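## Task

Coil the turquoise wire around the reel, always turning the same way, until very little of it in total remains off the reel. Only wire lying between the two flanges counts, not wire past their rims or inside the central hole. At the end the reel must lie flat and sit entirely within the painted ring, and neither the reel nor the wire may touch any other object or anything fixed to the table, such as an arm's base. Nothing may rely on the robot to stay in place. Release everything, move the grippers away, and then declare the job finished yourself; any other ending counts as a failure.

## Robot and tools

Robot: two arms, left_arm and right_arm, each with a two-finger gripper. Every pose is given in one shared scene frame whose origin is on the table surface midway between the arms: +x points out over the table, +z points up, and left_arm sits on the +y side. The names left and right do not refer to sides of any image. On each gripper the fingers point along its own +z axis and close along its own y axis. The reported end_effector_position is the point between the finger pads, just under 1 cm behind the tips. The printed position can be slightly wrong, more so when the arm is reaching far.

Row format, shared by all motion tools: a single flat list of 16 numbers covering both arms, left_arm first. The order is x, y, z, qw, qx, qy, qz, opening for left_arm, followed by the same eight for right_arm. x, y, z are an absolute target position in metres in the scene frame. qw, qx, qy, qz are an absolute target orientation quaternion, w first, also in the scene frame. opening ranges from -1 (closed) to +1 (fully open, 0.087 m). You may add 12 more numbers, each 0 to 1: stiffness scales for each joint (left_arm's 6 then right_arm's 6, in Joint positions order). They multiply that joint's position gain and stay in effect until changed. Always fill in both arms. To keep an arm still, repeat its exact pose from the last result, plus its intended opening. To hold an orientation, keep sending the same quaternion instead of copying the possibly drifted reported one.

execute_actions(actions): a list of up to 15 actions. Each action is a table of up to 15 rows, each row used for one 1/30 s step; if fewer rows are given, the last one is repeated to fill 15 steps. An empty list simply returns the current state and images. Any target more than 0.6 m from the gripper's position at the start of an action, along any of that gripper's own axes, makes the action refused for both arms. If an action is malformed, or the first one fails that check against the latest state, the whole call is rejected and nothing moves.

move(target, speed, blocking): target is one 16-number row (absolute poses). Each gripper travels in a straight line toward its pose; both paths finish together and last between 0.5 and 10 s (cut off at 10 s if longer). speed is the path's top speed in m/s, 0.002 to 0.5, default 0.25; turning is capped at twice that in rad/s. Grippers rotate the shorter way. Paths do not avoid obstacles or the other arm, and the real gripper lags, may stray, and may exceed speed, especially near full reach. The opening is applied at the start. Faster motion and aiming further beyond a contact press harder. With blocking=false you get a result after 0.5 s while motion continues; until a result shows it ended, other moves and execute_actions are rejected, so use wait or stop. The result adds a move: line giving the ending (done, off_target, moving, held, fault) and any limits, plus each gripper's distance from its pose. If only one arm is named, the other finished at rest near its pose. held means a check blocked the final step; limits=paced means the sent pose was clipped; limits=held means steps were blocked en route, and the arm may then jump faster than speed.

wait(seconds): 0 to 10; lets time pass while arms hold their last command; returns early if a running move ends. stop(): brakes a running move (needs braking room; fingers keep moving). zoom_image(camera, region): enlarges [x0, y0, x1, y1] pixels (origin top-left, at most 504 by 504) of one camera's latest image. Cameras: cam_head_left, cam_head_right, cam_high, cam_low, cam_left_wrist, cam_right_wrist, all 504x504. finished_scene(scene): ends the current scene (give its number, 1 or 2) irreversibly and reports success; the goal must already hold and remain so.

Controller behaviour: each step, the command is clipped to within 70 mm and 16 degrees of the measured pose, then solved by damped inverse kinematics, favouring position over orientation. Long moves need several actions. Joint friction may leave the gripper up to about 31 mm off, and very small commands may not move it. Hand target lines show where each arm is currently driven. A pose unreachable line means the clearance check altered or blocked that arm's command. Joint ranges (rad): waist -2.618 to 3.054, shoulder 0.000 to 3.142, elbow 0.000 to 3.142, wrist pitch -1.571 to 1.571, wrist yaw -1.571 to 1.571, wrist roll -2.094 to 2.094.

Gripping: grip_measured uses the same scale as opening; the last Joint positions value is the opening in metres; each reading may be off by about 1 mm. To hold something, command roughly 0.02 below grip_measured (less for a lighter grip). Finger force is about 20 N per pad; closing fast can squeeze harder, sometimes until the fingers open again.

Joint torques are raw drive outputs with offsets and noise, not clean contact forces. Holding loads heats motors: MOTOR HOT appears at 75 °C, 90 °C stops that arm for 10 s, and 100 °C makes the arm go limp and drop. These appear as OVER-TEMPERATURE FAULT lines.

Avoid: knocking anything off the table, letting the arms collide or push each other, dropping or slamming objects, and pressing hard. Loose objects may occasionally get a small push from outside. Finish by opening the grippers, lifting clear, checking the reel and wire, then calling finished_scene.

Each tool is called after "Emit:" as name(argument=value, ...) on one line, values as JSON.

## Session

Emit:
execute_actions(actions=[])

Scene clock: 0.00 s.
left_arm: end_effector_position=(+0.1388, -0.0045, +0.2633) grip_measured=+0.989 end_effector_quat_wxyz=(+0.359, +0.794, +0.418, -0.257) | right_arm: end_effector_position=(+0.0119, -0.6941, +0.2318) grip_measured=+0.995 end_effector_quat_wxyz=(+0.041, -0.319, +0.791, -0.520)
Joint positions: left_arm=[-0.897  1.396  1.487 -0.937  0.617  1.046  0.087] | right_arm=[-1.581  0.989  0.757 -0.27  -0.327 -2.051  0.087]
Joint velocities: left_arm=[ 0.002 -0.007  0.002 -0.022  0.007  0.037 -0.001] | right_arm=[ 0.007 -0.012  0.002  0.007 -0.037 -0.007 -0.   ]
Joint torques (N m, as the arm reports them, + toward a larger angle): no reading
Motor temperatures (°C, as the motors report them): left_arm=[31 43 35 33 30 31] | right_arm=[30 38 39 37 31 31]
Hand target (left_arm): +0.139, -0.005, +0.263; +0.359, +0.794, +0.418, -0.257
Hand target (right_arm): +0.012, -0.694, +0.232; +0.041, -0.319, +0.791, -0.520
Joint stiffness scale: left_arm=[1. 1. 1. 1. 1. 1.] | right_arm=[1. 1. 1. 1. 1. 1.]
camera_calibration (this result's frames):
cam_left_wrist: T_world_to_cam=[[-0.864497, 0.368346, -0.342003, 0.213301], [0.400907, 0.915716, -0.0271421, -0.0191083], [0.30318, -0.160576, -0.939307, 0.345751], [0, 0, 0, 1]] pos_world=[0.0872341, -0.00555159, 0.397197]
cam_right_wrist: T_world_to_cam=[[0.451495, -0.267548, 0.851217, -0.389291], [-0.817633, 0.257904, 0.514745, 0.0881075], [-0.357251, -0.928388, -0.102314, -0.473247], [0, 0, 0, 1]] pos_world=[0.078735, -0.566234, 0.237599]

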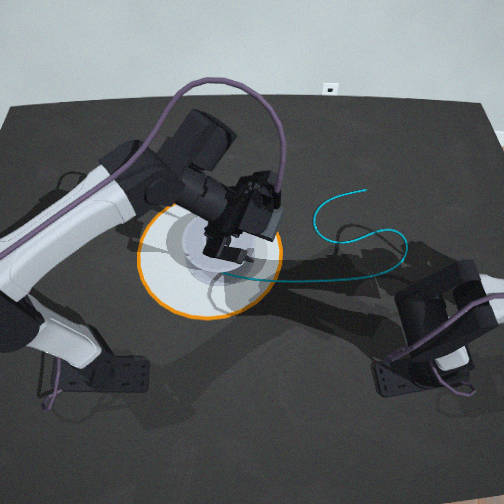

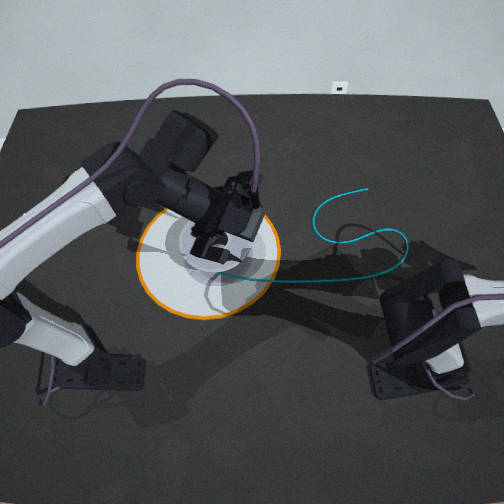

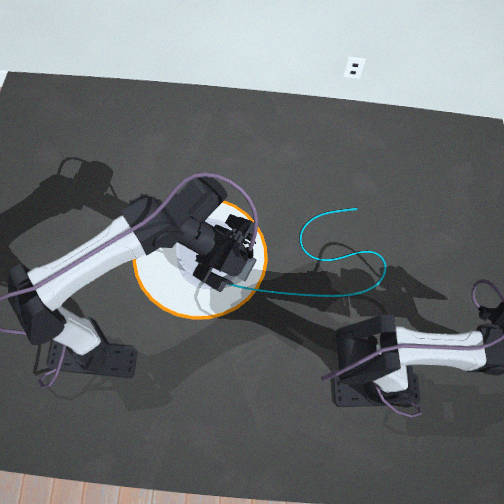

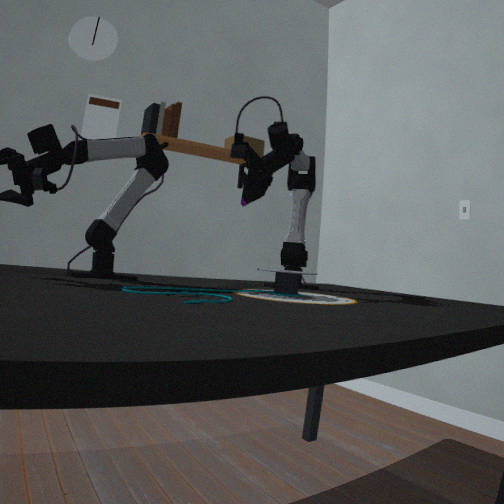

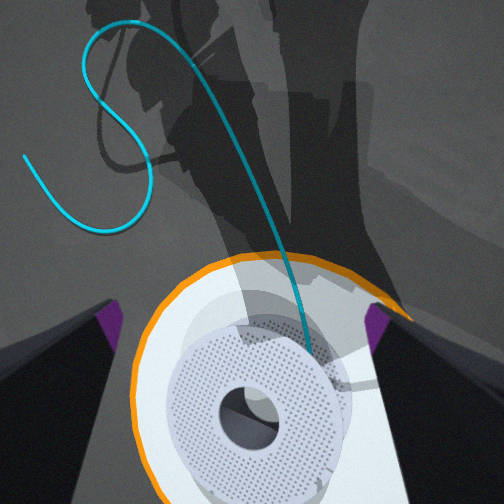

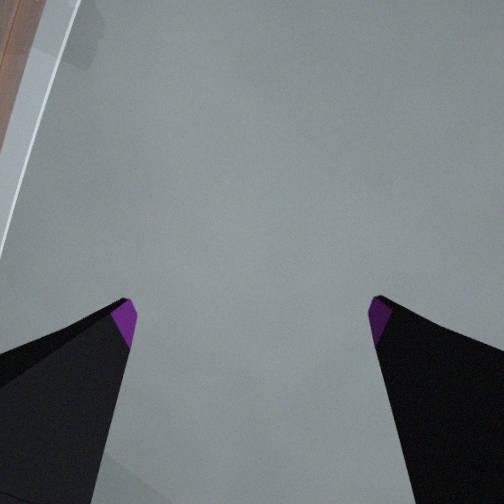

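Emit:
move(target=[0.253,0.064,0.13,0,0.602,-0.799,0,-1,0.191,-0.22,0.09,0,0.676,0.737,0,0])

Scene clock: 20.13 s.
left_arm: end_effector_position=(+0.2559, +0.0624, +0.1362) grip_measured=-1.000 end_effector_quat_wxyz=(-0.353, +0.887, -0.127, +0.270) | right_arm: end_effector_position=(+0.2054, -0.2180, +0.0959) grip_measured=+0.000 end_effector_quat_wxyz=(-0.004, +0.684, +0.729, +0.029)
Joint positions: left_arm=[-1.156  2.085  1.646 -1.556 -0.844  2.088  0.   ] | right_arm=[ 0.185  1.5    1.126 -1.15  -0.036  1.796  0.044]
Joint velocities: left_arm=[ 0.012 -0.017 -0.007 -0.095 -0.066 -0.022  0.   ] | right_arm=[ 0.002  0.002  0.002  0.007 -0.051 -0.007 -0.   ]
Joint torques (N m, as the arm reports them, + toward a larger angle): left_arm=[-0.78 -8.25  3.64 -0.65 -0.37  0.19] | right_arm=[ 0.59 -4.53  4.34  0.4   0.07  0.06]
Motor temperatures (°C, as the motors report them): left_arm=[31 44 37 34 30 31] | right_arm=[30 37 42 39 31 31]
Hand target (left_arm): +0.252, +0.065, +0.127; -0.375, +0.877, -0.146, +0.262
Hand target (right_arm): +0.200, -0.215, +0.085; -0.015, +0.683, +0.730, +0.017
Off the commanded pose (left_arm): 0.007 m, 101 deg; orientation clipped at the last step of the last action.
Off the commanded pose (right_arm): 0.016 m, 4 deg.
Joint stiffness scale: left_arm=[1. 1. 1. 1. 1. 1.] | right_arm=[1. 1. 1. 1. 1. 1.]
joint sent to its limit (left arm) — the command would take joint 4 (wrist pitch) past its lower limit and joint 6 (wrist roll) past its upper limit, so those joints were sent only as far as their limits.
move: off_target (left_arm, right_arm); limits=paced
camera_calibration (this result's frames):
cam_left_wrist: T_world_to_cam=[[0.0179703, 0.738629, 0.673873, -0.14086], [0.125572, -0.670312, 0.731378, -0.0646535], [0.991922, 0.0714762, -0.104796, -0.102737], [0, 0, 0, 1]] pos_world=[0.112557, 0.0680485, 0.131441]
cam_right_wrist: T_world_to_cam=[[-0.998107, -0.0459139, -0.0409068, 0.19802], [-0.0603988, 0.607007, 0.792398, 0.0874159], [-0.0115514, 0.793369, -0.608631, 0.376865], [0, 0, 0, 1]] pos_world=[0.207278, -0.342963, 0.168204]

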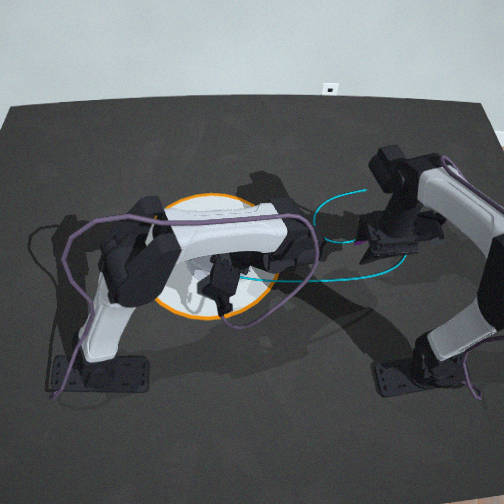

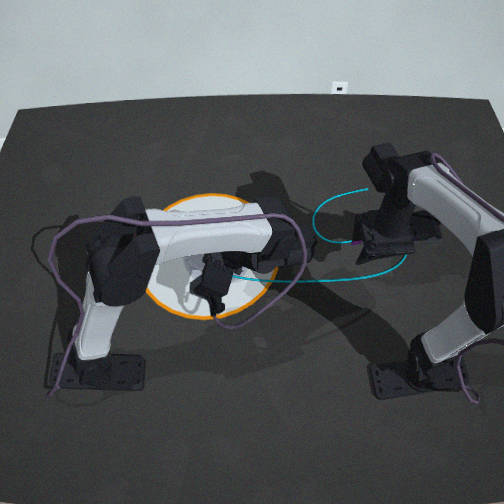

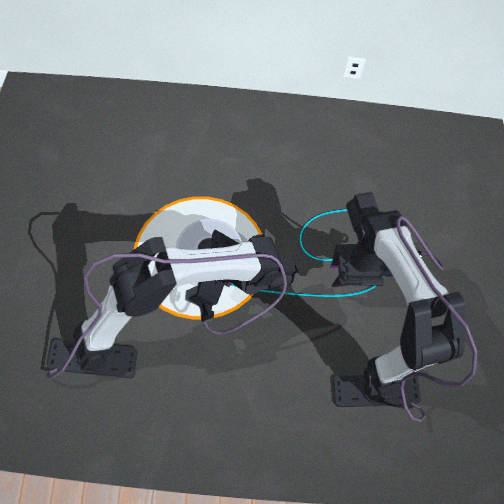

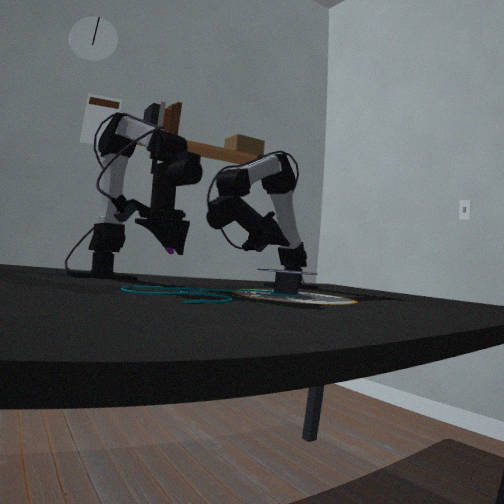

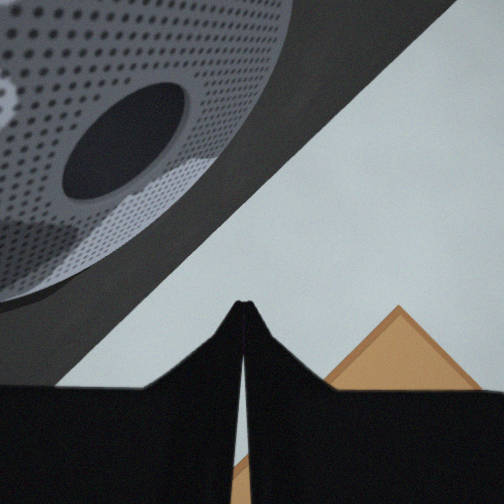

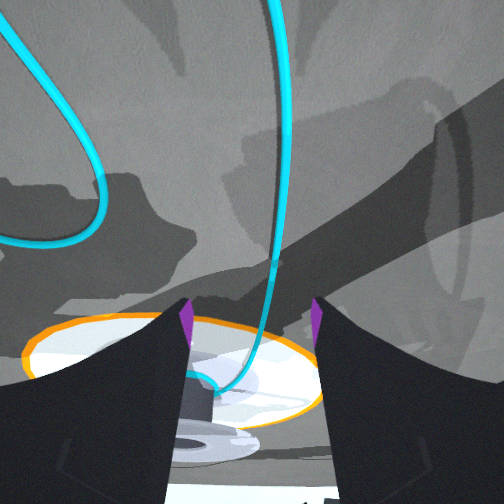

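Emit:
move(target=[0.253,0.064,0.15,0,-0.799,-0.602,0,-1,0.188,-0.22,0.03,0,0.69,0.724,0,0])

Emit:
move(target=[0.253,0.064,0.13,0,-0.139,-0.99,0,-1,0.188,-0.22,0.0,0,0.69,0.724,0,0], speed=0.4)

Emit:
move(target=[0.253,0.064,0.12,0,0.602,-0.799,0,-1,0.188,-0.22,0.0,0,0.69,0.724,0,-0.7], speed=0.4)

Scene clock: 32.10 s.
left_arm: end_effector_position=(+0.2495, +0.0667, +0.1506) grip_measured=-1.000 end_effector_quat_wxyz=(-0.005, +0.804, +0.595, +0.005) | right_arm: end_effector_position=(+0.1949, -0.2185, +0.0411) grip_measured=+0.000 end_effector_quat_wxyz=(+0.003, +0.691, +0.722, +0.017)
Joint positions: left_arm=[-0.841  2.085  2.069 -1.564 -0.011  1.036  0.   ] | right_arm=[ 0.213  1.523  0.928 -0.943 -0.011  1.843  0.044]
Joint velocities: left_arm=[ 0.012  0.002 -0.007  0.081 -0.007 -0.037  0.   ] | right_arm=[ 0.002 -0.012  0.002 -0.007  0.066  0.022 -0.001]
Joint torques (N m, as the arm reports them, + toward a larger angle): left_arm=[ 0.7  -9.32  7.43  0.34  0.18  0.02] | right_arm=[ 0.49 -4.17  3.99  0.35  0.23  0.1 ]
Motor temperatures (°C, as the motors report them): left_arm=[31 46 38 34 30 31] | right_arm=[30 38 41 38 31 31]
Hand target (left_arm): +0.253, +0.064, +0.151; +0.000, +0.799, +0.601, +0.000
Hand target (right_arm): +0.188, -0.220, +0.030; -0.000, +0.690, +0.724, -0.000
Off the commanded pose (left_arm): 0.004 m, 1 deg.
Off the commanded pose (right_arm): 0.013 m, 2 deg.
Joint stiffness scale: left_arm=[1. 1. 1. 1. 1. 1.] | right_arm=[1. 1. 1. 1. 1. 1.]
move: off_target (right_arm)
camera_calibration (this result's frames):
cam_left_wrist: T_world_to_cam=[[-0.964897, 0.262398, -0.0109931, 0.226533], [0.164286, 0.635714, 0.75424, -0.171725], [0.2049, 0.725958, -0.656507, 0.140595], [0, 0, 0, 1]] pos_world=[0.217986, -0.0523396, 0.224314]
cam_right_wrist: T_world_to_cam=[[-0.999067, -0.027652, -0.0331846, 0.189181], [-0.0431915, 0.629102, 0.776122, 0.132695], [-0.000584827, 0.776831, -0.629709, 0.338883], [0, 0, 0, 1]] pos_world=[0.194934, -0.341502, 0.116688]

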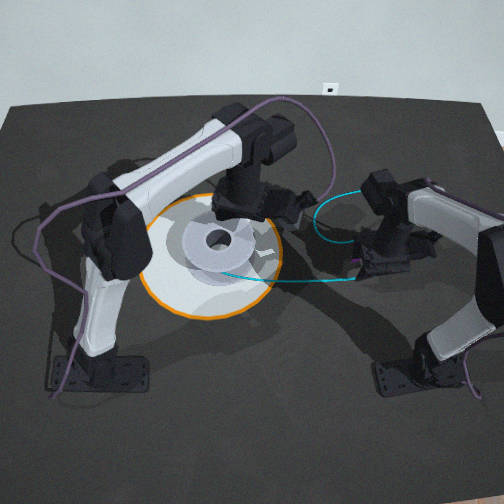

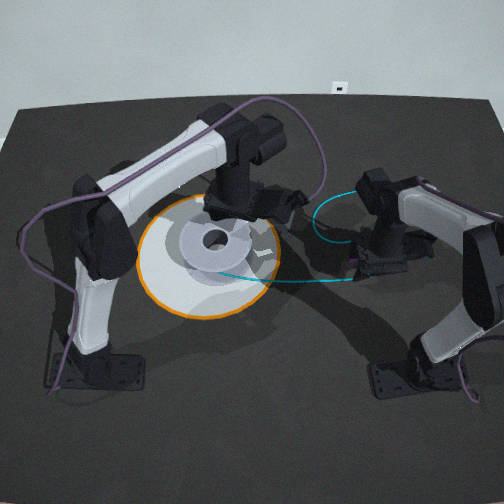

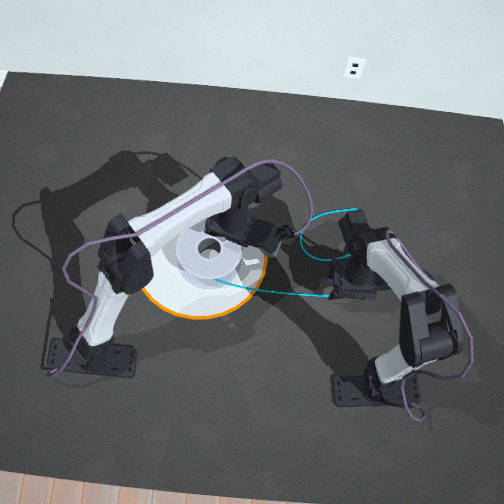

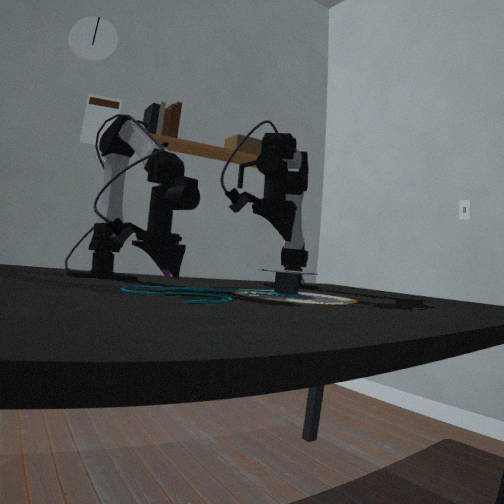

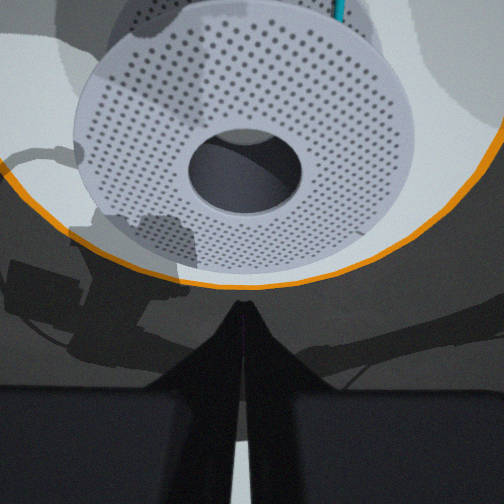

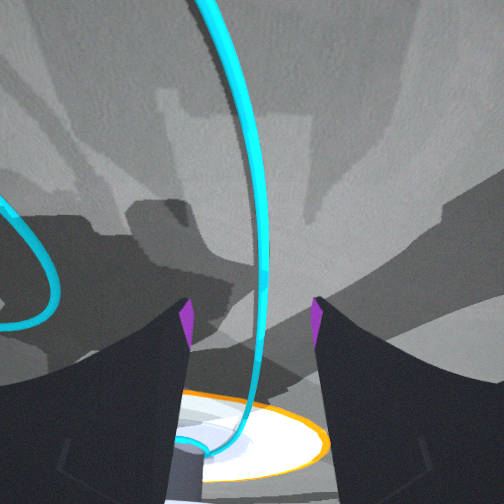

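Scene clock: 34.77 s.
left_arm: end_effector_position=(+0.2546, +0.0607, +0.1348) grip_measured=-1.000 end_effector_quat_wxyz=(+0.006, +0.147, +0.989, -0.002) | right_arm: end_effector_position=(+0.1947, -0.2185, +0.0117) grip_measured=+0.000 end_effector_quat_wxyz=(+0.002, +0.691, +0.723, +0.015)
Joint positions: left_arm=[-0.702  2.178  2.155 -1.536 -0.003 -0.398  0.   ] | right_arm=[ 0.213  1.576  0.853 -0.819 -0.011  1.843  0.044]
Joint velocities: left_arm=[ 0.022  0.007 -0.007 -0.022 -0.095  0.007  0.   ] | right_arm=[-0.002  0.007 -0.002 -0.007  0.022 -0.007 -0.001]
Joint torques (N m, as the arm reports them, + toward a larger angle): left_arm=[  0.58 -11.9    3.54   0.56   0.02   0.05] | right_arm=[ 0.55 -4.19  3.66  0.48  0.22  0.08]
Motor temperatures (°C, as the motors report them): left_arm=[31 47 38 34 30 31] | right_arm=[30 38 41 38 31 31]
Hand target (left_arm): +0.253, +0.064, +0.130; +0.000, +0.139, +0.990, +0.000
Hand target (right_arm): +0.188, -0.220, +0.000; -0.000, +0.690, +0.724, +0.000
Off the commanded pose (left_arm): 0.006 m, 1 deg.
Off the commanded pose (right_arm): 0.014 m, 2 deg.
Joint stiffness scale: left_arm=[1. 1. 1. 1. 1. 1.] | right_arm=[1. 1. 1. 1. 1. 1.]
move: off_target (right_arm)
camera_calibration (this result's frames):
cam_left_wrist: T_world_to_cam=[[-0.260062, -0.965525, -0.0113189, 0.127931], [-0.655123, 0.16782, 0.736648, 0.0824928], [-0.709353, 0.19899, -0.676182, 0.400937], [0, 0, 0, 1]] pos_world=[0.371719, 0.0298946, 0.211786]
cam_right_wrist: T_world_to_cam=[[-0.999201, -0.0276961, -0.0287979, 0.187961], [-0.0398161, 0.630206, 0.775406, 0.155131], [-0.00332711, 0.775934, -0.630805, 0.32078], [0, 0, 0, 1]] pos_world=[0.195054, -0.341462, 0.0874731]

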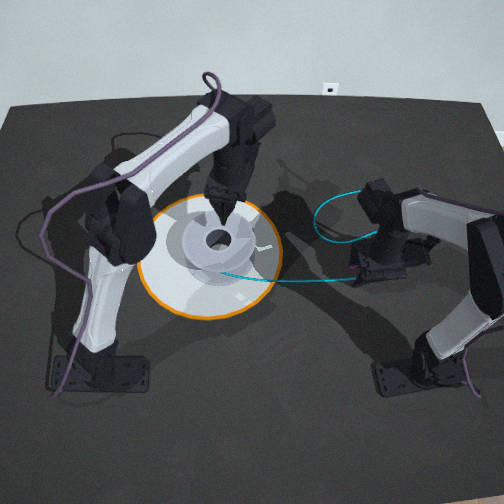

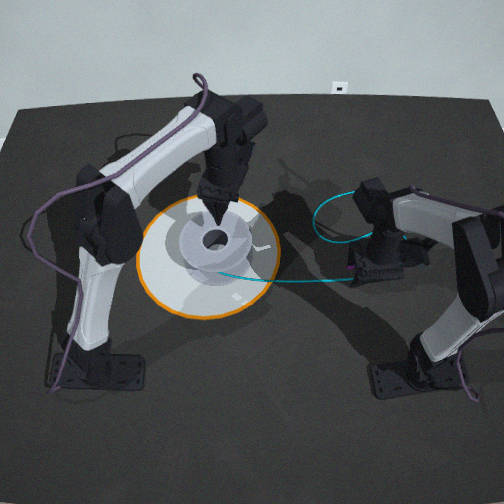

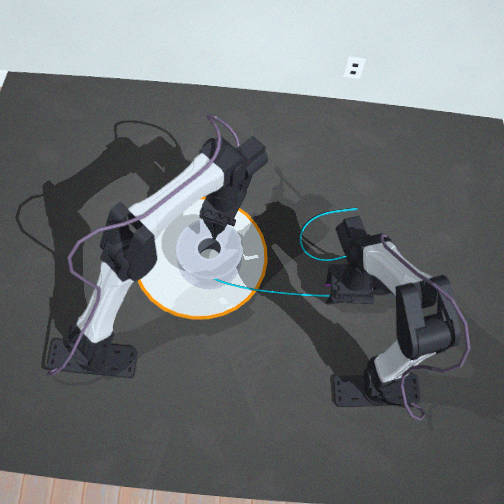

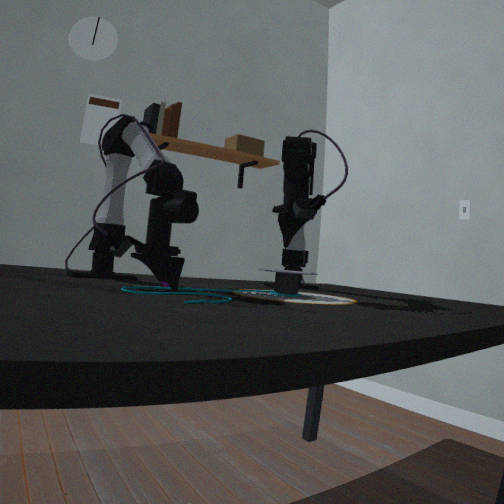

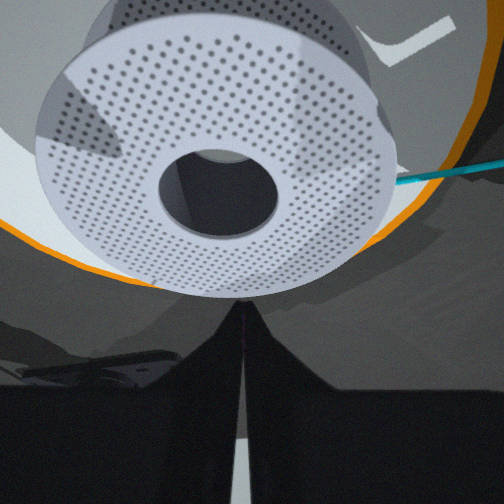

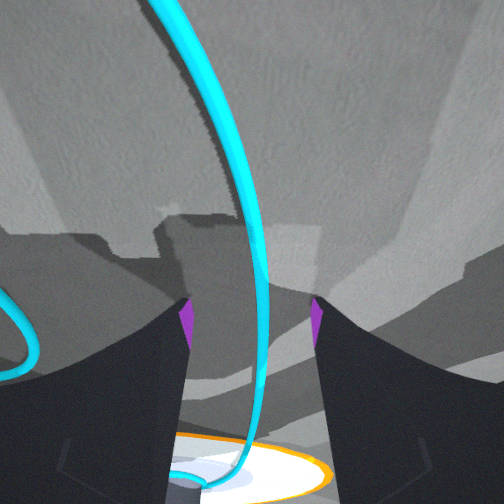

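Scene clock: 37.43 s.
left_arm: end_effector_position=(+0.2552, +0.0613, +0.1179) grip_measured=-1.000 end_effector_quat_wxyz=(-0.002, -0.597, +0.802, +0.005) | right_arm: end_effector_position=(+0.1953, -0.2183, +0.0117) grip_measured=-0.700 end_effector_quat_wxyz=(+0.003, +0.691, +0.723, +0.016)
Joint positions: left_arm=[-0.637  1.946  1.739 -1.375  0.001 -1.908  0.   ] | right_arm=[ 0.213  1.576  0.853 -0.816 -0.011  1.843  0.013]
Joint velocities: left_arm=[-0.007  0.002  0.002 -0.022  0.022 -0.007  0.   ] | right_arm=[-0.012 -0.007 -0.017 -0.022 -0.051  0.007  0.001]
Joint torques (N m, as the arm reports them, + toward a larger angle): left_arm=[  0.18 -11.26   4.23   0.36  -0.06   0.05] | right_arm=[ 0.5  -4.45  3.53  0.47  0.21  0.04]
Motor temperatures (°C, as the motors report them): left_arm=[31 48 38 34 30 31] | right_arm=[30 38 41 38 31 31]
Hand target (left_arm): +0.254, +0.064, +0.121; -0.000, -0.602, +0.799, -0.000
Hand target (right_arm): +0.188, -0.220, +0.000; +0.000, +0.690, +0.724, +0.000
Off the commanded pose (left_arm): 0.004 m, 1 deg.
Off the commanded pose (right_arm): 0.014 m, 2 deg.
Joint stiffness scale: left_arm=[1. 1. 1. 1. 1. 1.] | right_arm=[1. 1. 1. 1. 1. 1.]
move: off_target (right_arm)
camera_calibration (this result's frames):
cam_left_wrist: T_world_to_cam=[[0.966294, -0.256309, -0.0241001, -0.226405], [-0.154295, -0.651537, 0.74276, 0.0169855], [-0.206078, -0.714007, -0.669124, 0.316519], [0, 0, 0, 1]] pos_world=[0.286623, 0.179034, 0.193718]
cam_right_wrist: T_world_to_cam=[[-0.999125, -0.0276711, -0.0313569, 0.188619], [-0.0417847, 0.629562, 0.775826, 0.155226], [-0.00172687, 0.776457, -0.630168, 0.320447], [0, 0, 0, 1]] pos_world=[0.195493, -0.341319, 0.0874215]

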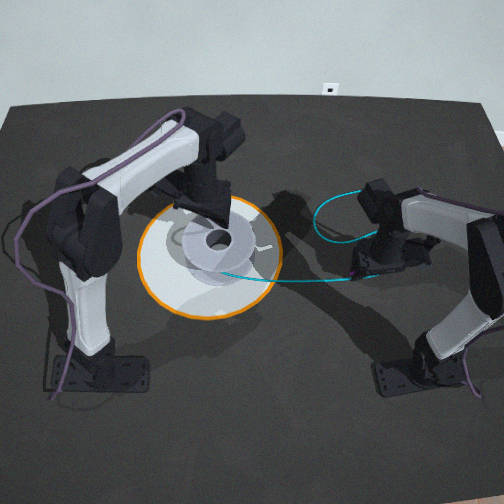

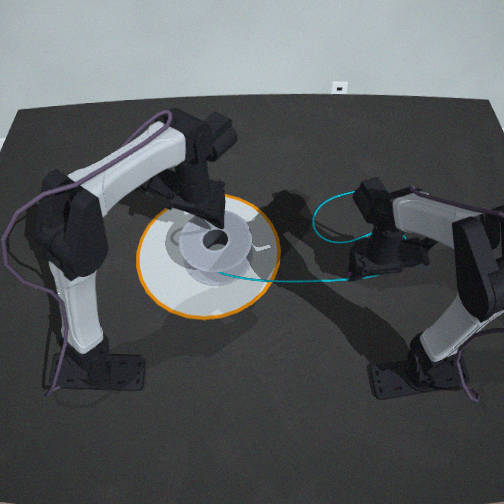

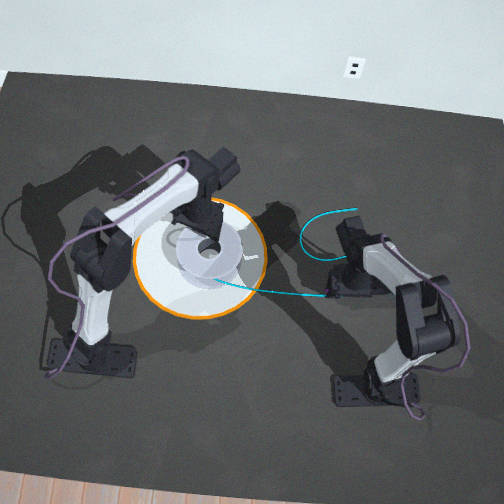

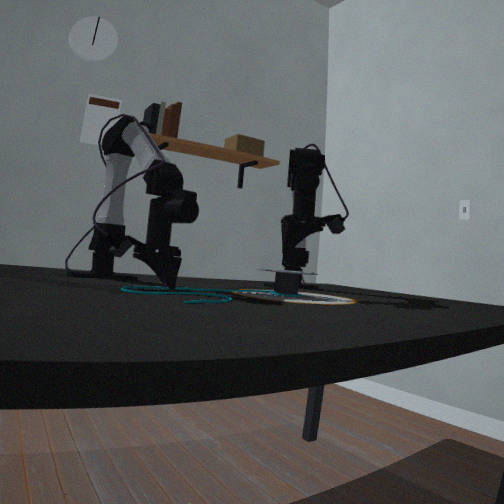

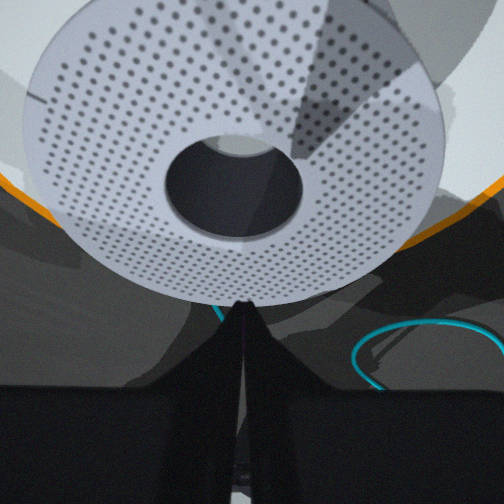

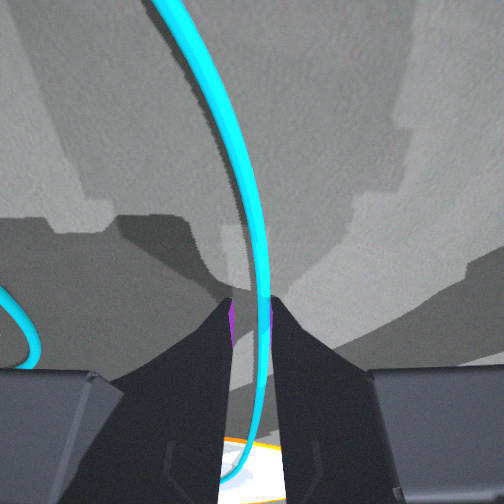

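Emit:
execute_actions(actions=[[[0.254,0.073,0.09,0,0.602,-0.799,0,-1,0.188,-0.22,0.0,0,0.69,0.724,0,-1]],[[0.254,0.073,0.06,0,0.602,-0.799,0,-1,0.188,-0.22,0.02,0,0.69,0.724,0,-1]],[[0.254,0.073,0.04,0,0.602,-0.799,0,-1,0.19,-0.21,0.04,0,0.69,0.724,0,-1]],[[0.254,0.073,0.04,0,0.602,-0.799,0,-0.5,0.19,-0.21,0.04,0,0.69,0.724,0,-1]],[[0.254,0.073,0.04,0,0.602,-0.799,0,0,0.19,-0.21,0.04,0,0.69,0.724,0,-1]],[[0.254,0.073,0.04,0,0.375,-0.927,0,0,0.195,-0.19,0.04,0,0.67,0.742,0,-1]],[[0.254,0.073,0.04,0,0.122,-0.993,0,0,0.2,-0.17,0.04,0,0.65,0.76,0,-1]],[[0.254,0.073,0.04,0,-0.139,-0.99,0,0,0.205,-0.15,0.04,0,0.63,0.777,0,-1]],[[0.254,0.073,0.04,0,-0.139,-0.99,0,0,0.205,-0.15,0.04,0,0.63,0.777,0,-1]]])

Scene clock: 48.87 s.
left_arm: end_effector_position=(+0.2531, +0.0745, +0.0531) grip_measured=-0.211 end_effector_quat_wxyz=(+0.009, +0.124, +0.992, -0.011) | right_arm: end_effector_position=(+0.2022, -0.1539, +0.0408) grip_measured=-0.935 end_effector_quat_wxyz=(+0.000, +0.631, +0.776, +0.002)
Joint positions: left_arm=[-0.669  2.1    1.709 -1.153  0.009 -0.411  0.035] | right_arm=[ 0.419  1.698  1.114 -0.983 -0.001  1.886  0.003]
Joint velocities: left_arm=[ 0.017  0.002 -0.017 -0.007 -0.037 -0.095  0.   ] | right_arm=[-0.002 -0.007 -0.002  0.051  0.007  0.022  0.   ]
Joint torques (N m, as the arm reports them, + toward a larger angle): left_arm=[-0.62 -7.67  6.61  0.53 -0.09  0.29] | right_arm=[ 0.24 -6.02  6.93  0.21  0.13  0.05]
Motor temperatures (°C, as the motors report them): left_arm=[31 50 38 34 30 31] | right_arm=[30 38 42 37 31 31]
Hand target (left_arm): +0.254, +0.073, +0.040; +0.000, +0.139, +0.990, -0.000
Hand target (right_arm): +0.205, -0.150, +0.040; -0.000, +0.630, +0.777, +0.000
Off the commanded pose (left_arm): 0.013 m, 2 deg.
Off the commanded pose (right_arm): 0.005 m, 0 deg.
Joint stiffness scale: left_arm=[1. 1. 1. 1. 1. 1.] | right_arm=[1. 1. 1. 1. 1. 1.]
camera_calibration (this result's frames):
cam_left_wrist: T_world_to_cam=[[-0.215827, -0.976413, 0.00606621, 0.128645], [-0.664965, 0.151528, 0.731341, 0.143435], [-0.71501, 0.15381, -0.681984, 0.346996], [0, 0, 0, 1]] pos_world=[0.37125, 0.0505053, 0.130965]
cam_right_wrist: T_world_to_cam=[[-0.981978, -0.188833, -0.00776944, 0.168959], [-0.127396, 0.631005, 0.765247, 0.110326], [-0.139601, 0.752445, -0.64369, 0.313464], [0, 0, 0, 1]] pos_world=[0.223729, -0.273575, 0.11866]

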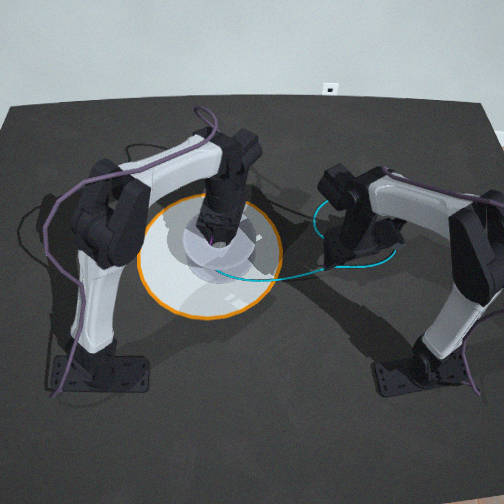

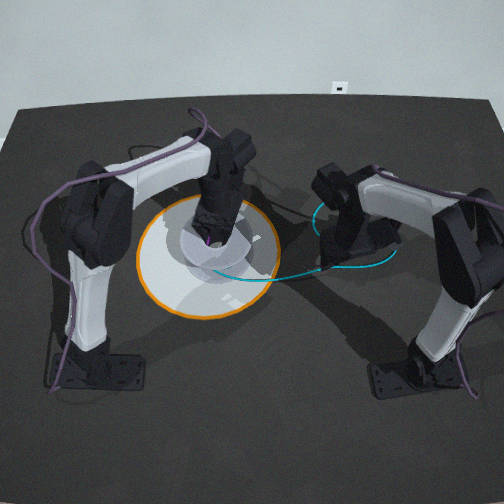

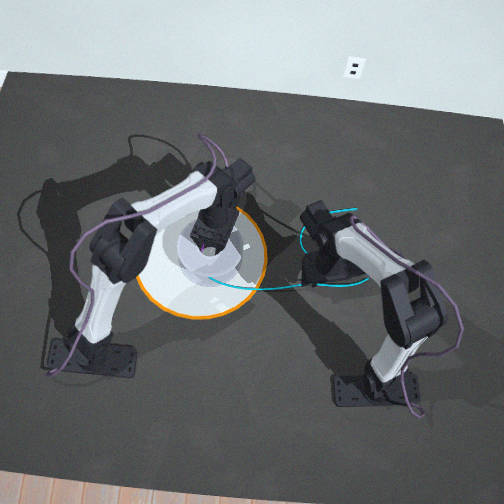

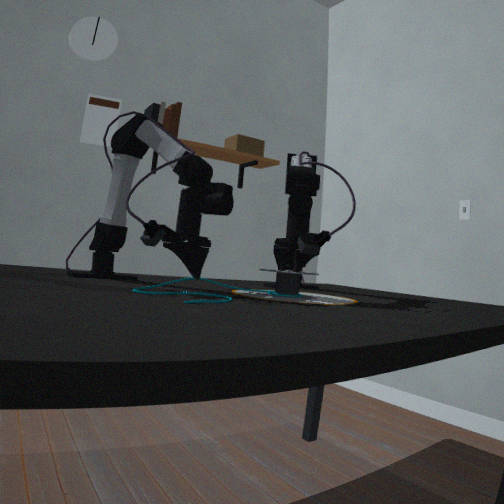

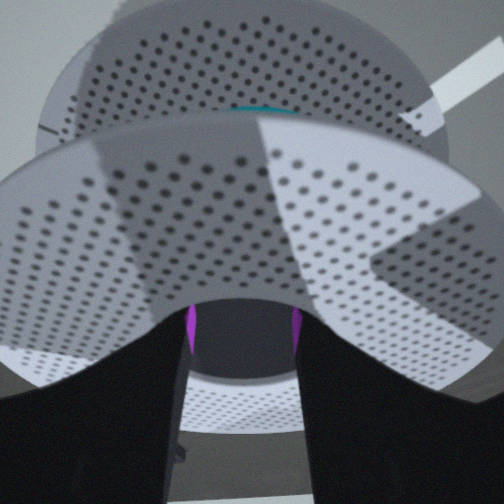

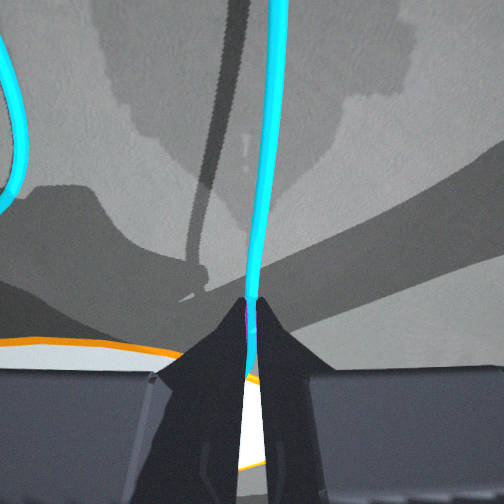

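Emit:
execute_actions(actions=[[[0.254,0.073,0.04,0,-0.391,-0.921,0,0,0.21,-0.135,0.04,0,0.609,0.793,0,-1]],[[0.254,0.073,0.04,0,-0.616,-0.788,0,0,0.215,-0.118,0.04,0,0.609,0.793,0,-1]],[[0.254,0.073,0.04,0,-0.799,-0.602,0,0,0.22,-0.10,0.04,0,0.58,0.815,0,-1]],[[0.254,0.073,0.04,0,-0.927,-0.375,0,0,0.23,-0.085,0.04,0,0.56,0.83,0,-1]],[[0.254,0.073,0.04,0,-0.993,-0.122,0,0,0.24,-0.07,0.04,0,0.537,0.843,0,-1]],[[0.254,0.073,0.04,0,-0.993,-0.122,0,0,0.24,-0.07,0.04,0,0.537,0.843,0,-1]]])

Scene clock: 57.67 s.
left_arm: end_effector_position=(+0.2551, +0.0714, +0.0533) grip_measured=-0.183 end_effector_quat_wxyz=(+0.008, +0.624, +0.782, -0.004) | right_arm: end_effector_position=(+0.2176, -0.1132, +0.0426) grip_measured=-0.935 end_effector_quat_wxyz=(+0.002, +0.600, +0.800, +0.005)
Joint positions: left_arm=[-0.778  2.109  1.723 -1.167  0.006  0.578  0.036] | right_arm=[ 0.5    1.827  1.276 -1.01  -0.     1.891  0.003]
Joint velocities: left_arm=[-0.012 -0.007 -0.007 -0.081 -0.022 -0.066  0.001] | right_arm=[-0.022 -0.012  0.002 -0.007  0.037  0.007  0.001]
Joint torques (N m, as the arm reports them, + toward a larger angle): left_arm=[  0.19 -10.82   5.98   0.45   0.07   0.  ] | right_arm=[-0.57 -9.51  4.84  0.16  0.12  0.01]
Motor temperatures (°C, as the motors report them): left_arm=[31 51 39 34 30 31] | right_arm=[30 39 42 37 31 31]
Hand target (left_arm): +0.256, +0.071, +0.053; +0.009, +0.619, +0.785, -0.004
Hand target (right_arm): +0.215, -0.118, +0.042; +0.000, +0.603, +0.798, -0.001
Off the commanded pose (left_arm): 0.013 m, 89 deg; orientation clipped at the last step of the last action.
Off the commanded pose (right_arm): 0.049 m, 9 deg.
Joint stiffness scale: left_arm=[1. 1. 1. 1. 1. 1.] | right_arm=[1. 1. 1. 1. 1. 1.]
pose unreachable (left arm): on one or more control steps of this call, first in action 2 (counted from 0), this arm could not follow its commanded pose, so it was not sent that pose on those steps. On the call's last step it was still not sent that pose. It may still have moved: this result reports where it is.
cause: the commanded pose would bring a part of the arm too close to another arm (this arm's wrist (the part past joint 4) and the other arm's wrist (the part past joint 4)).
pose unreachable (right arm): on one or more control steps of this call, first in action 2 (counted from 0), this arm could not follow its commanded pose, so it was not sent that pose on those steps. On the call's last step it was still not sent that pose. It may still have moved: this result reports where it is.
cause: the commanded pose would bring a part of the arm too close to another arm (this arm's wrist (the part past joint 4) and the other arm's wrist (the part past joint 4)).
camera_calibration (this result's frames):
cam_left_wrist: T_world_to_cam=[[-0.967467, -0.252447, -0.016661, 0.267281], [-0.183629, 0.655378, 0.732639, -0.0137471], [-0.174033, 0.711864, -0.680414, 0.171051], [0, 0, 0, 1]] pos_world=[0.28583, -0.0452809, 0.13091]
cam_right_wrist: T_world_to_cam=[[-0.964564, -0.263457, -0.0143684, 0.179805], [-0.179844, 0.616642, 0.766426, 0.0950486], [-0.19306, 0.741851, -0.642172, 0.29652], [0, 0, 0, 1]] pos_world=[0.247773, -0.231214, 0.120153]

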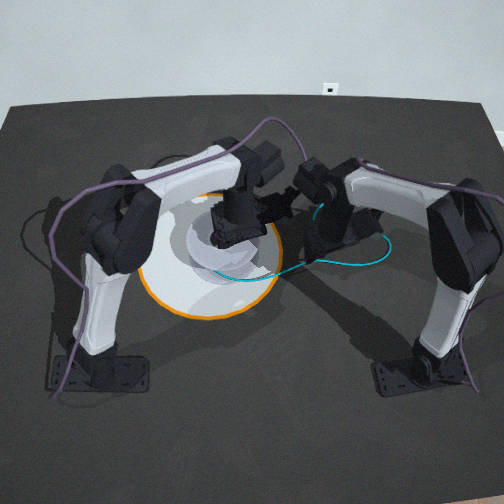

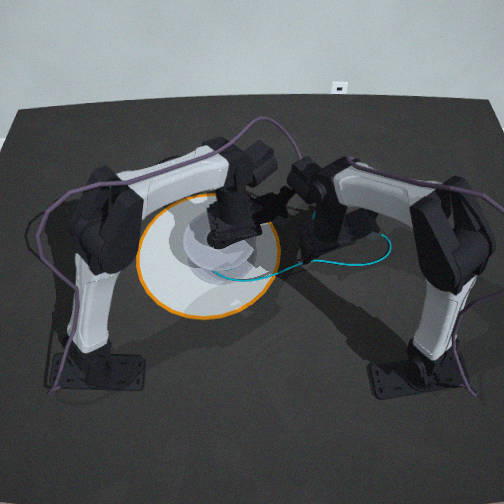

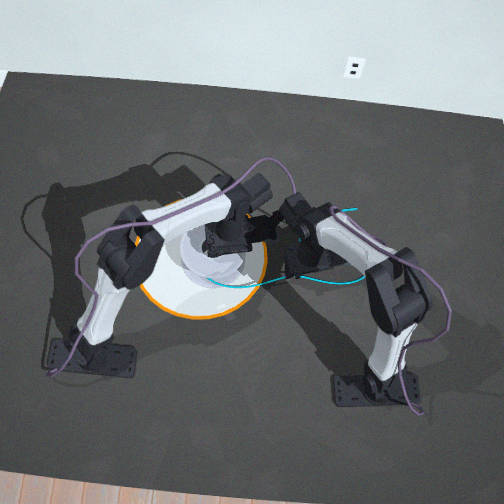

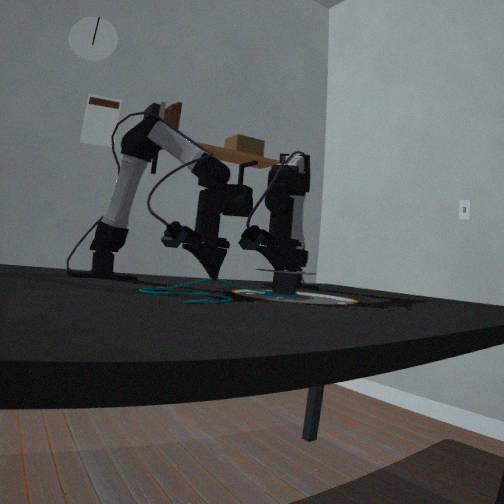

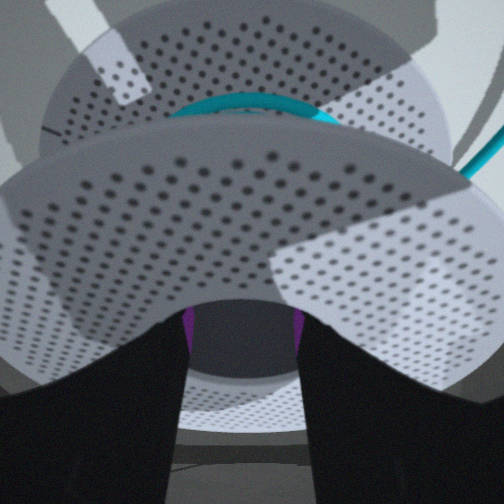

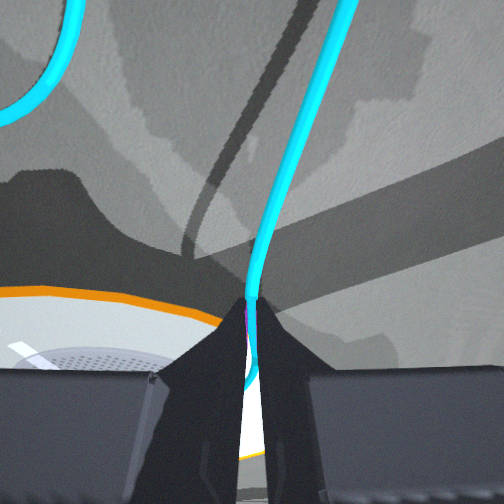

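Tilting the right gripper to open up clearance, then continuing.

Emit:
execute_actions(actions=[[[0.254,0.073,0.04,0,-0.616,-0.788,0,0,0.215,-0.125,0.04,0.12,0.597,0.778,0.155,-1]],[[0.254,0.073,0.04,0,-0.616,-0.788,0,0,0.215,-0.125,0.04,0.233,0.563,0.733,0.304,-1]],[[0.254,0.073,0.04,0,-0.799,-0.602,0,0,0.22,-0.115,0.04,0.233,0.563,0.733,0.304,-1]],[[0.254,0.073,0.04,0,-0.927,-0.375,0,0,0.23,-0.1,0.04,0.233,0.563,0.733,0.304,-1]],[[0.254,0.073,0.04,0,-0.993,-0.122,0,0,0.24,-0.085,0.04,0.233,0.563,0.733,0.304,-1]],[[0.254,0.073,0.04,0,-0.993,-0.122,0,0,0.24,-0.085,0.04,0.233,0.563,0.733,0.304,-1]]])

Scene clock: 65.40 s.
left_arm: end_effector_position=(+0.2564, +0.0661, +0.0533) grip_measured=-0.184 end_effector_quat_wxyz=(+0.007, +0.992, +0.126, +0.007) | right_arm: end_effector_position=(+0.2362, -0.0920, +0.0381) grip_measured=-0.936 end_effector_quat_wxyz=(+0.230, +0.563, +0.735, +0.299)
Joint positions: left_arm=[-0.827  1.909  1.428 -1.069 -0.003  2.071  0.036] | right_arm=[0.698 1.495 0.587 0.035 0.367 1.974 0.003]
Joint velocities: left_arm=[ 0.002 -0.007 -0.012 -0.022 -0.037  0.037 -0.001] | right_arm=[-0.012  0.022  0.002  0.022  0.051  0.066  0.   ]
Joint torques (N m, as the arm reports them, + toward a larger angle): left_arm=[ 0.87 -8.64  2.81  0.58  0.12  0.27] | right_arm=[ 0.63 -3.82  7.02  1.48  0.38  0.01]
Motor temperatures (°C, as the motors report them): left_arm=[31 52 39 34 30 31] | right_arm=[30 39 43 37 31 31]
Hand target (left_arm): +0.254, +0.073, +0.040; -0.000, +0.993, +0.122, -0.000
Hand target (right_arm): +0.240, -0.085, +0.040; +0.233, +0.563, +0.733, +0.304
Off the commanded pose (left_arm): 0.015 m, 1 deg.
Off the commanded pose (right_arm): 0.008 m, 1 deg.
Joint stiffness scale: left_arm=[1. 1. 1. 1. 1. 1.] | right_arm=[1. 1. 1. 1. 1. 1.]
camera_calibration (this result's frames):
cam_left_wrist: T_world_to_cam=[[-0.279759, 0.959608, -0.0297824, 0.0115296], [0.625298, 0.20566, 0.752799, -0.188797], [0.728517, 0.191979, -0.657577, -0.0231135], [0, 0, 0, 1]] pos_world=[0.138119, 0.0322015, 0.127271]
cam_right_wrist: T_world_to_cam=[[-0.69204, -0.169957, -0.701566, 0.173702], [-0.678147, 0.486135, 0.551171, 0.202569], [0.24738, 0.857198, -0.451681, 0.180834], [0, 0, 0, 1]] pos_world=[0.212846, -0.223964, 0.0918922]

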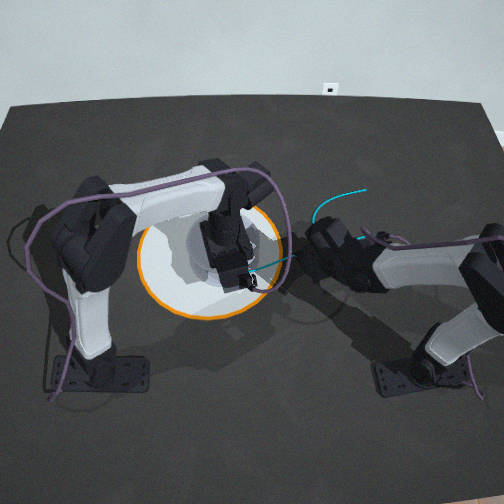

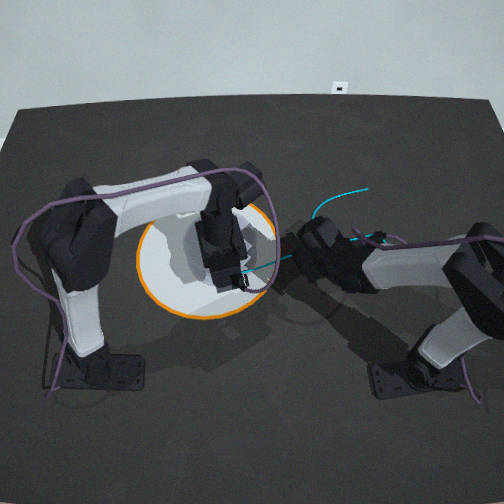

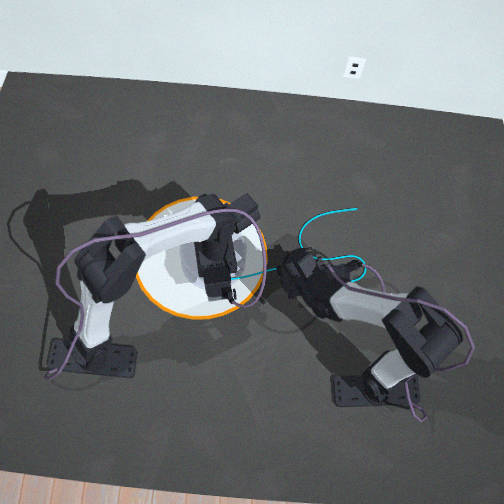

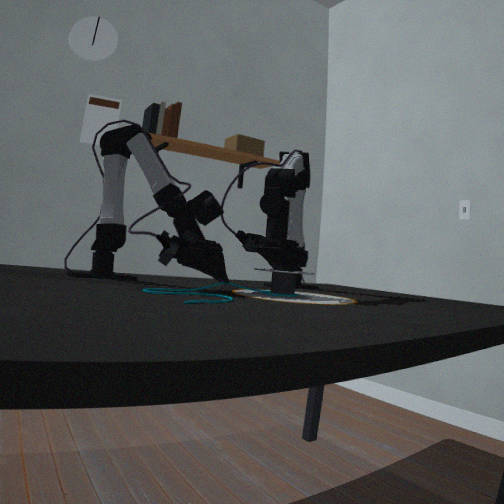

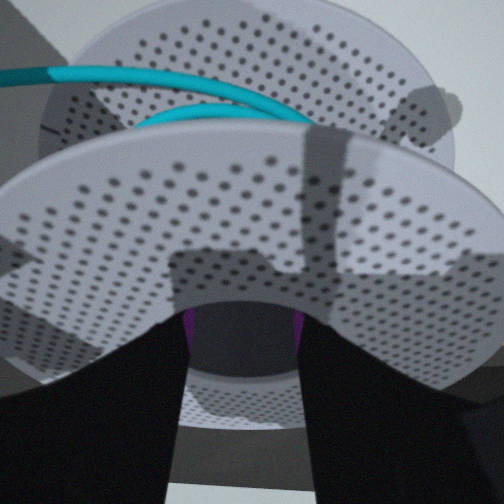

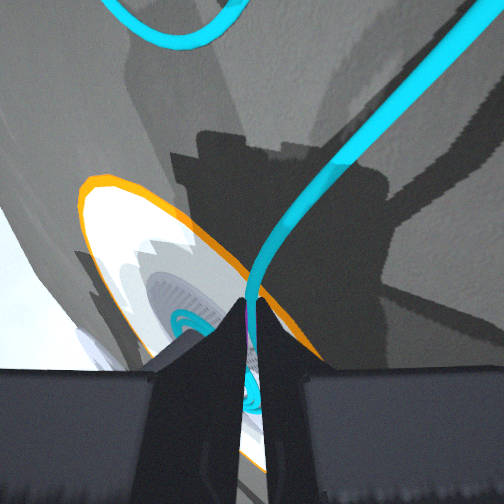

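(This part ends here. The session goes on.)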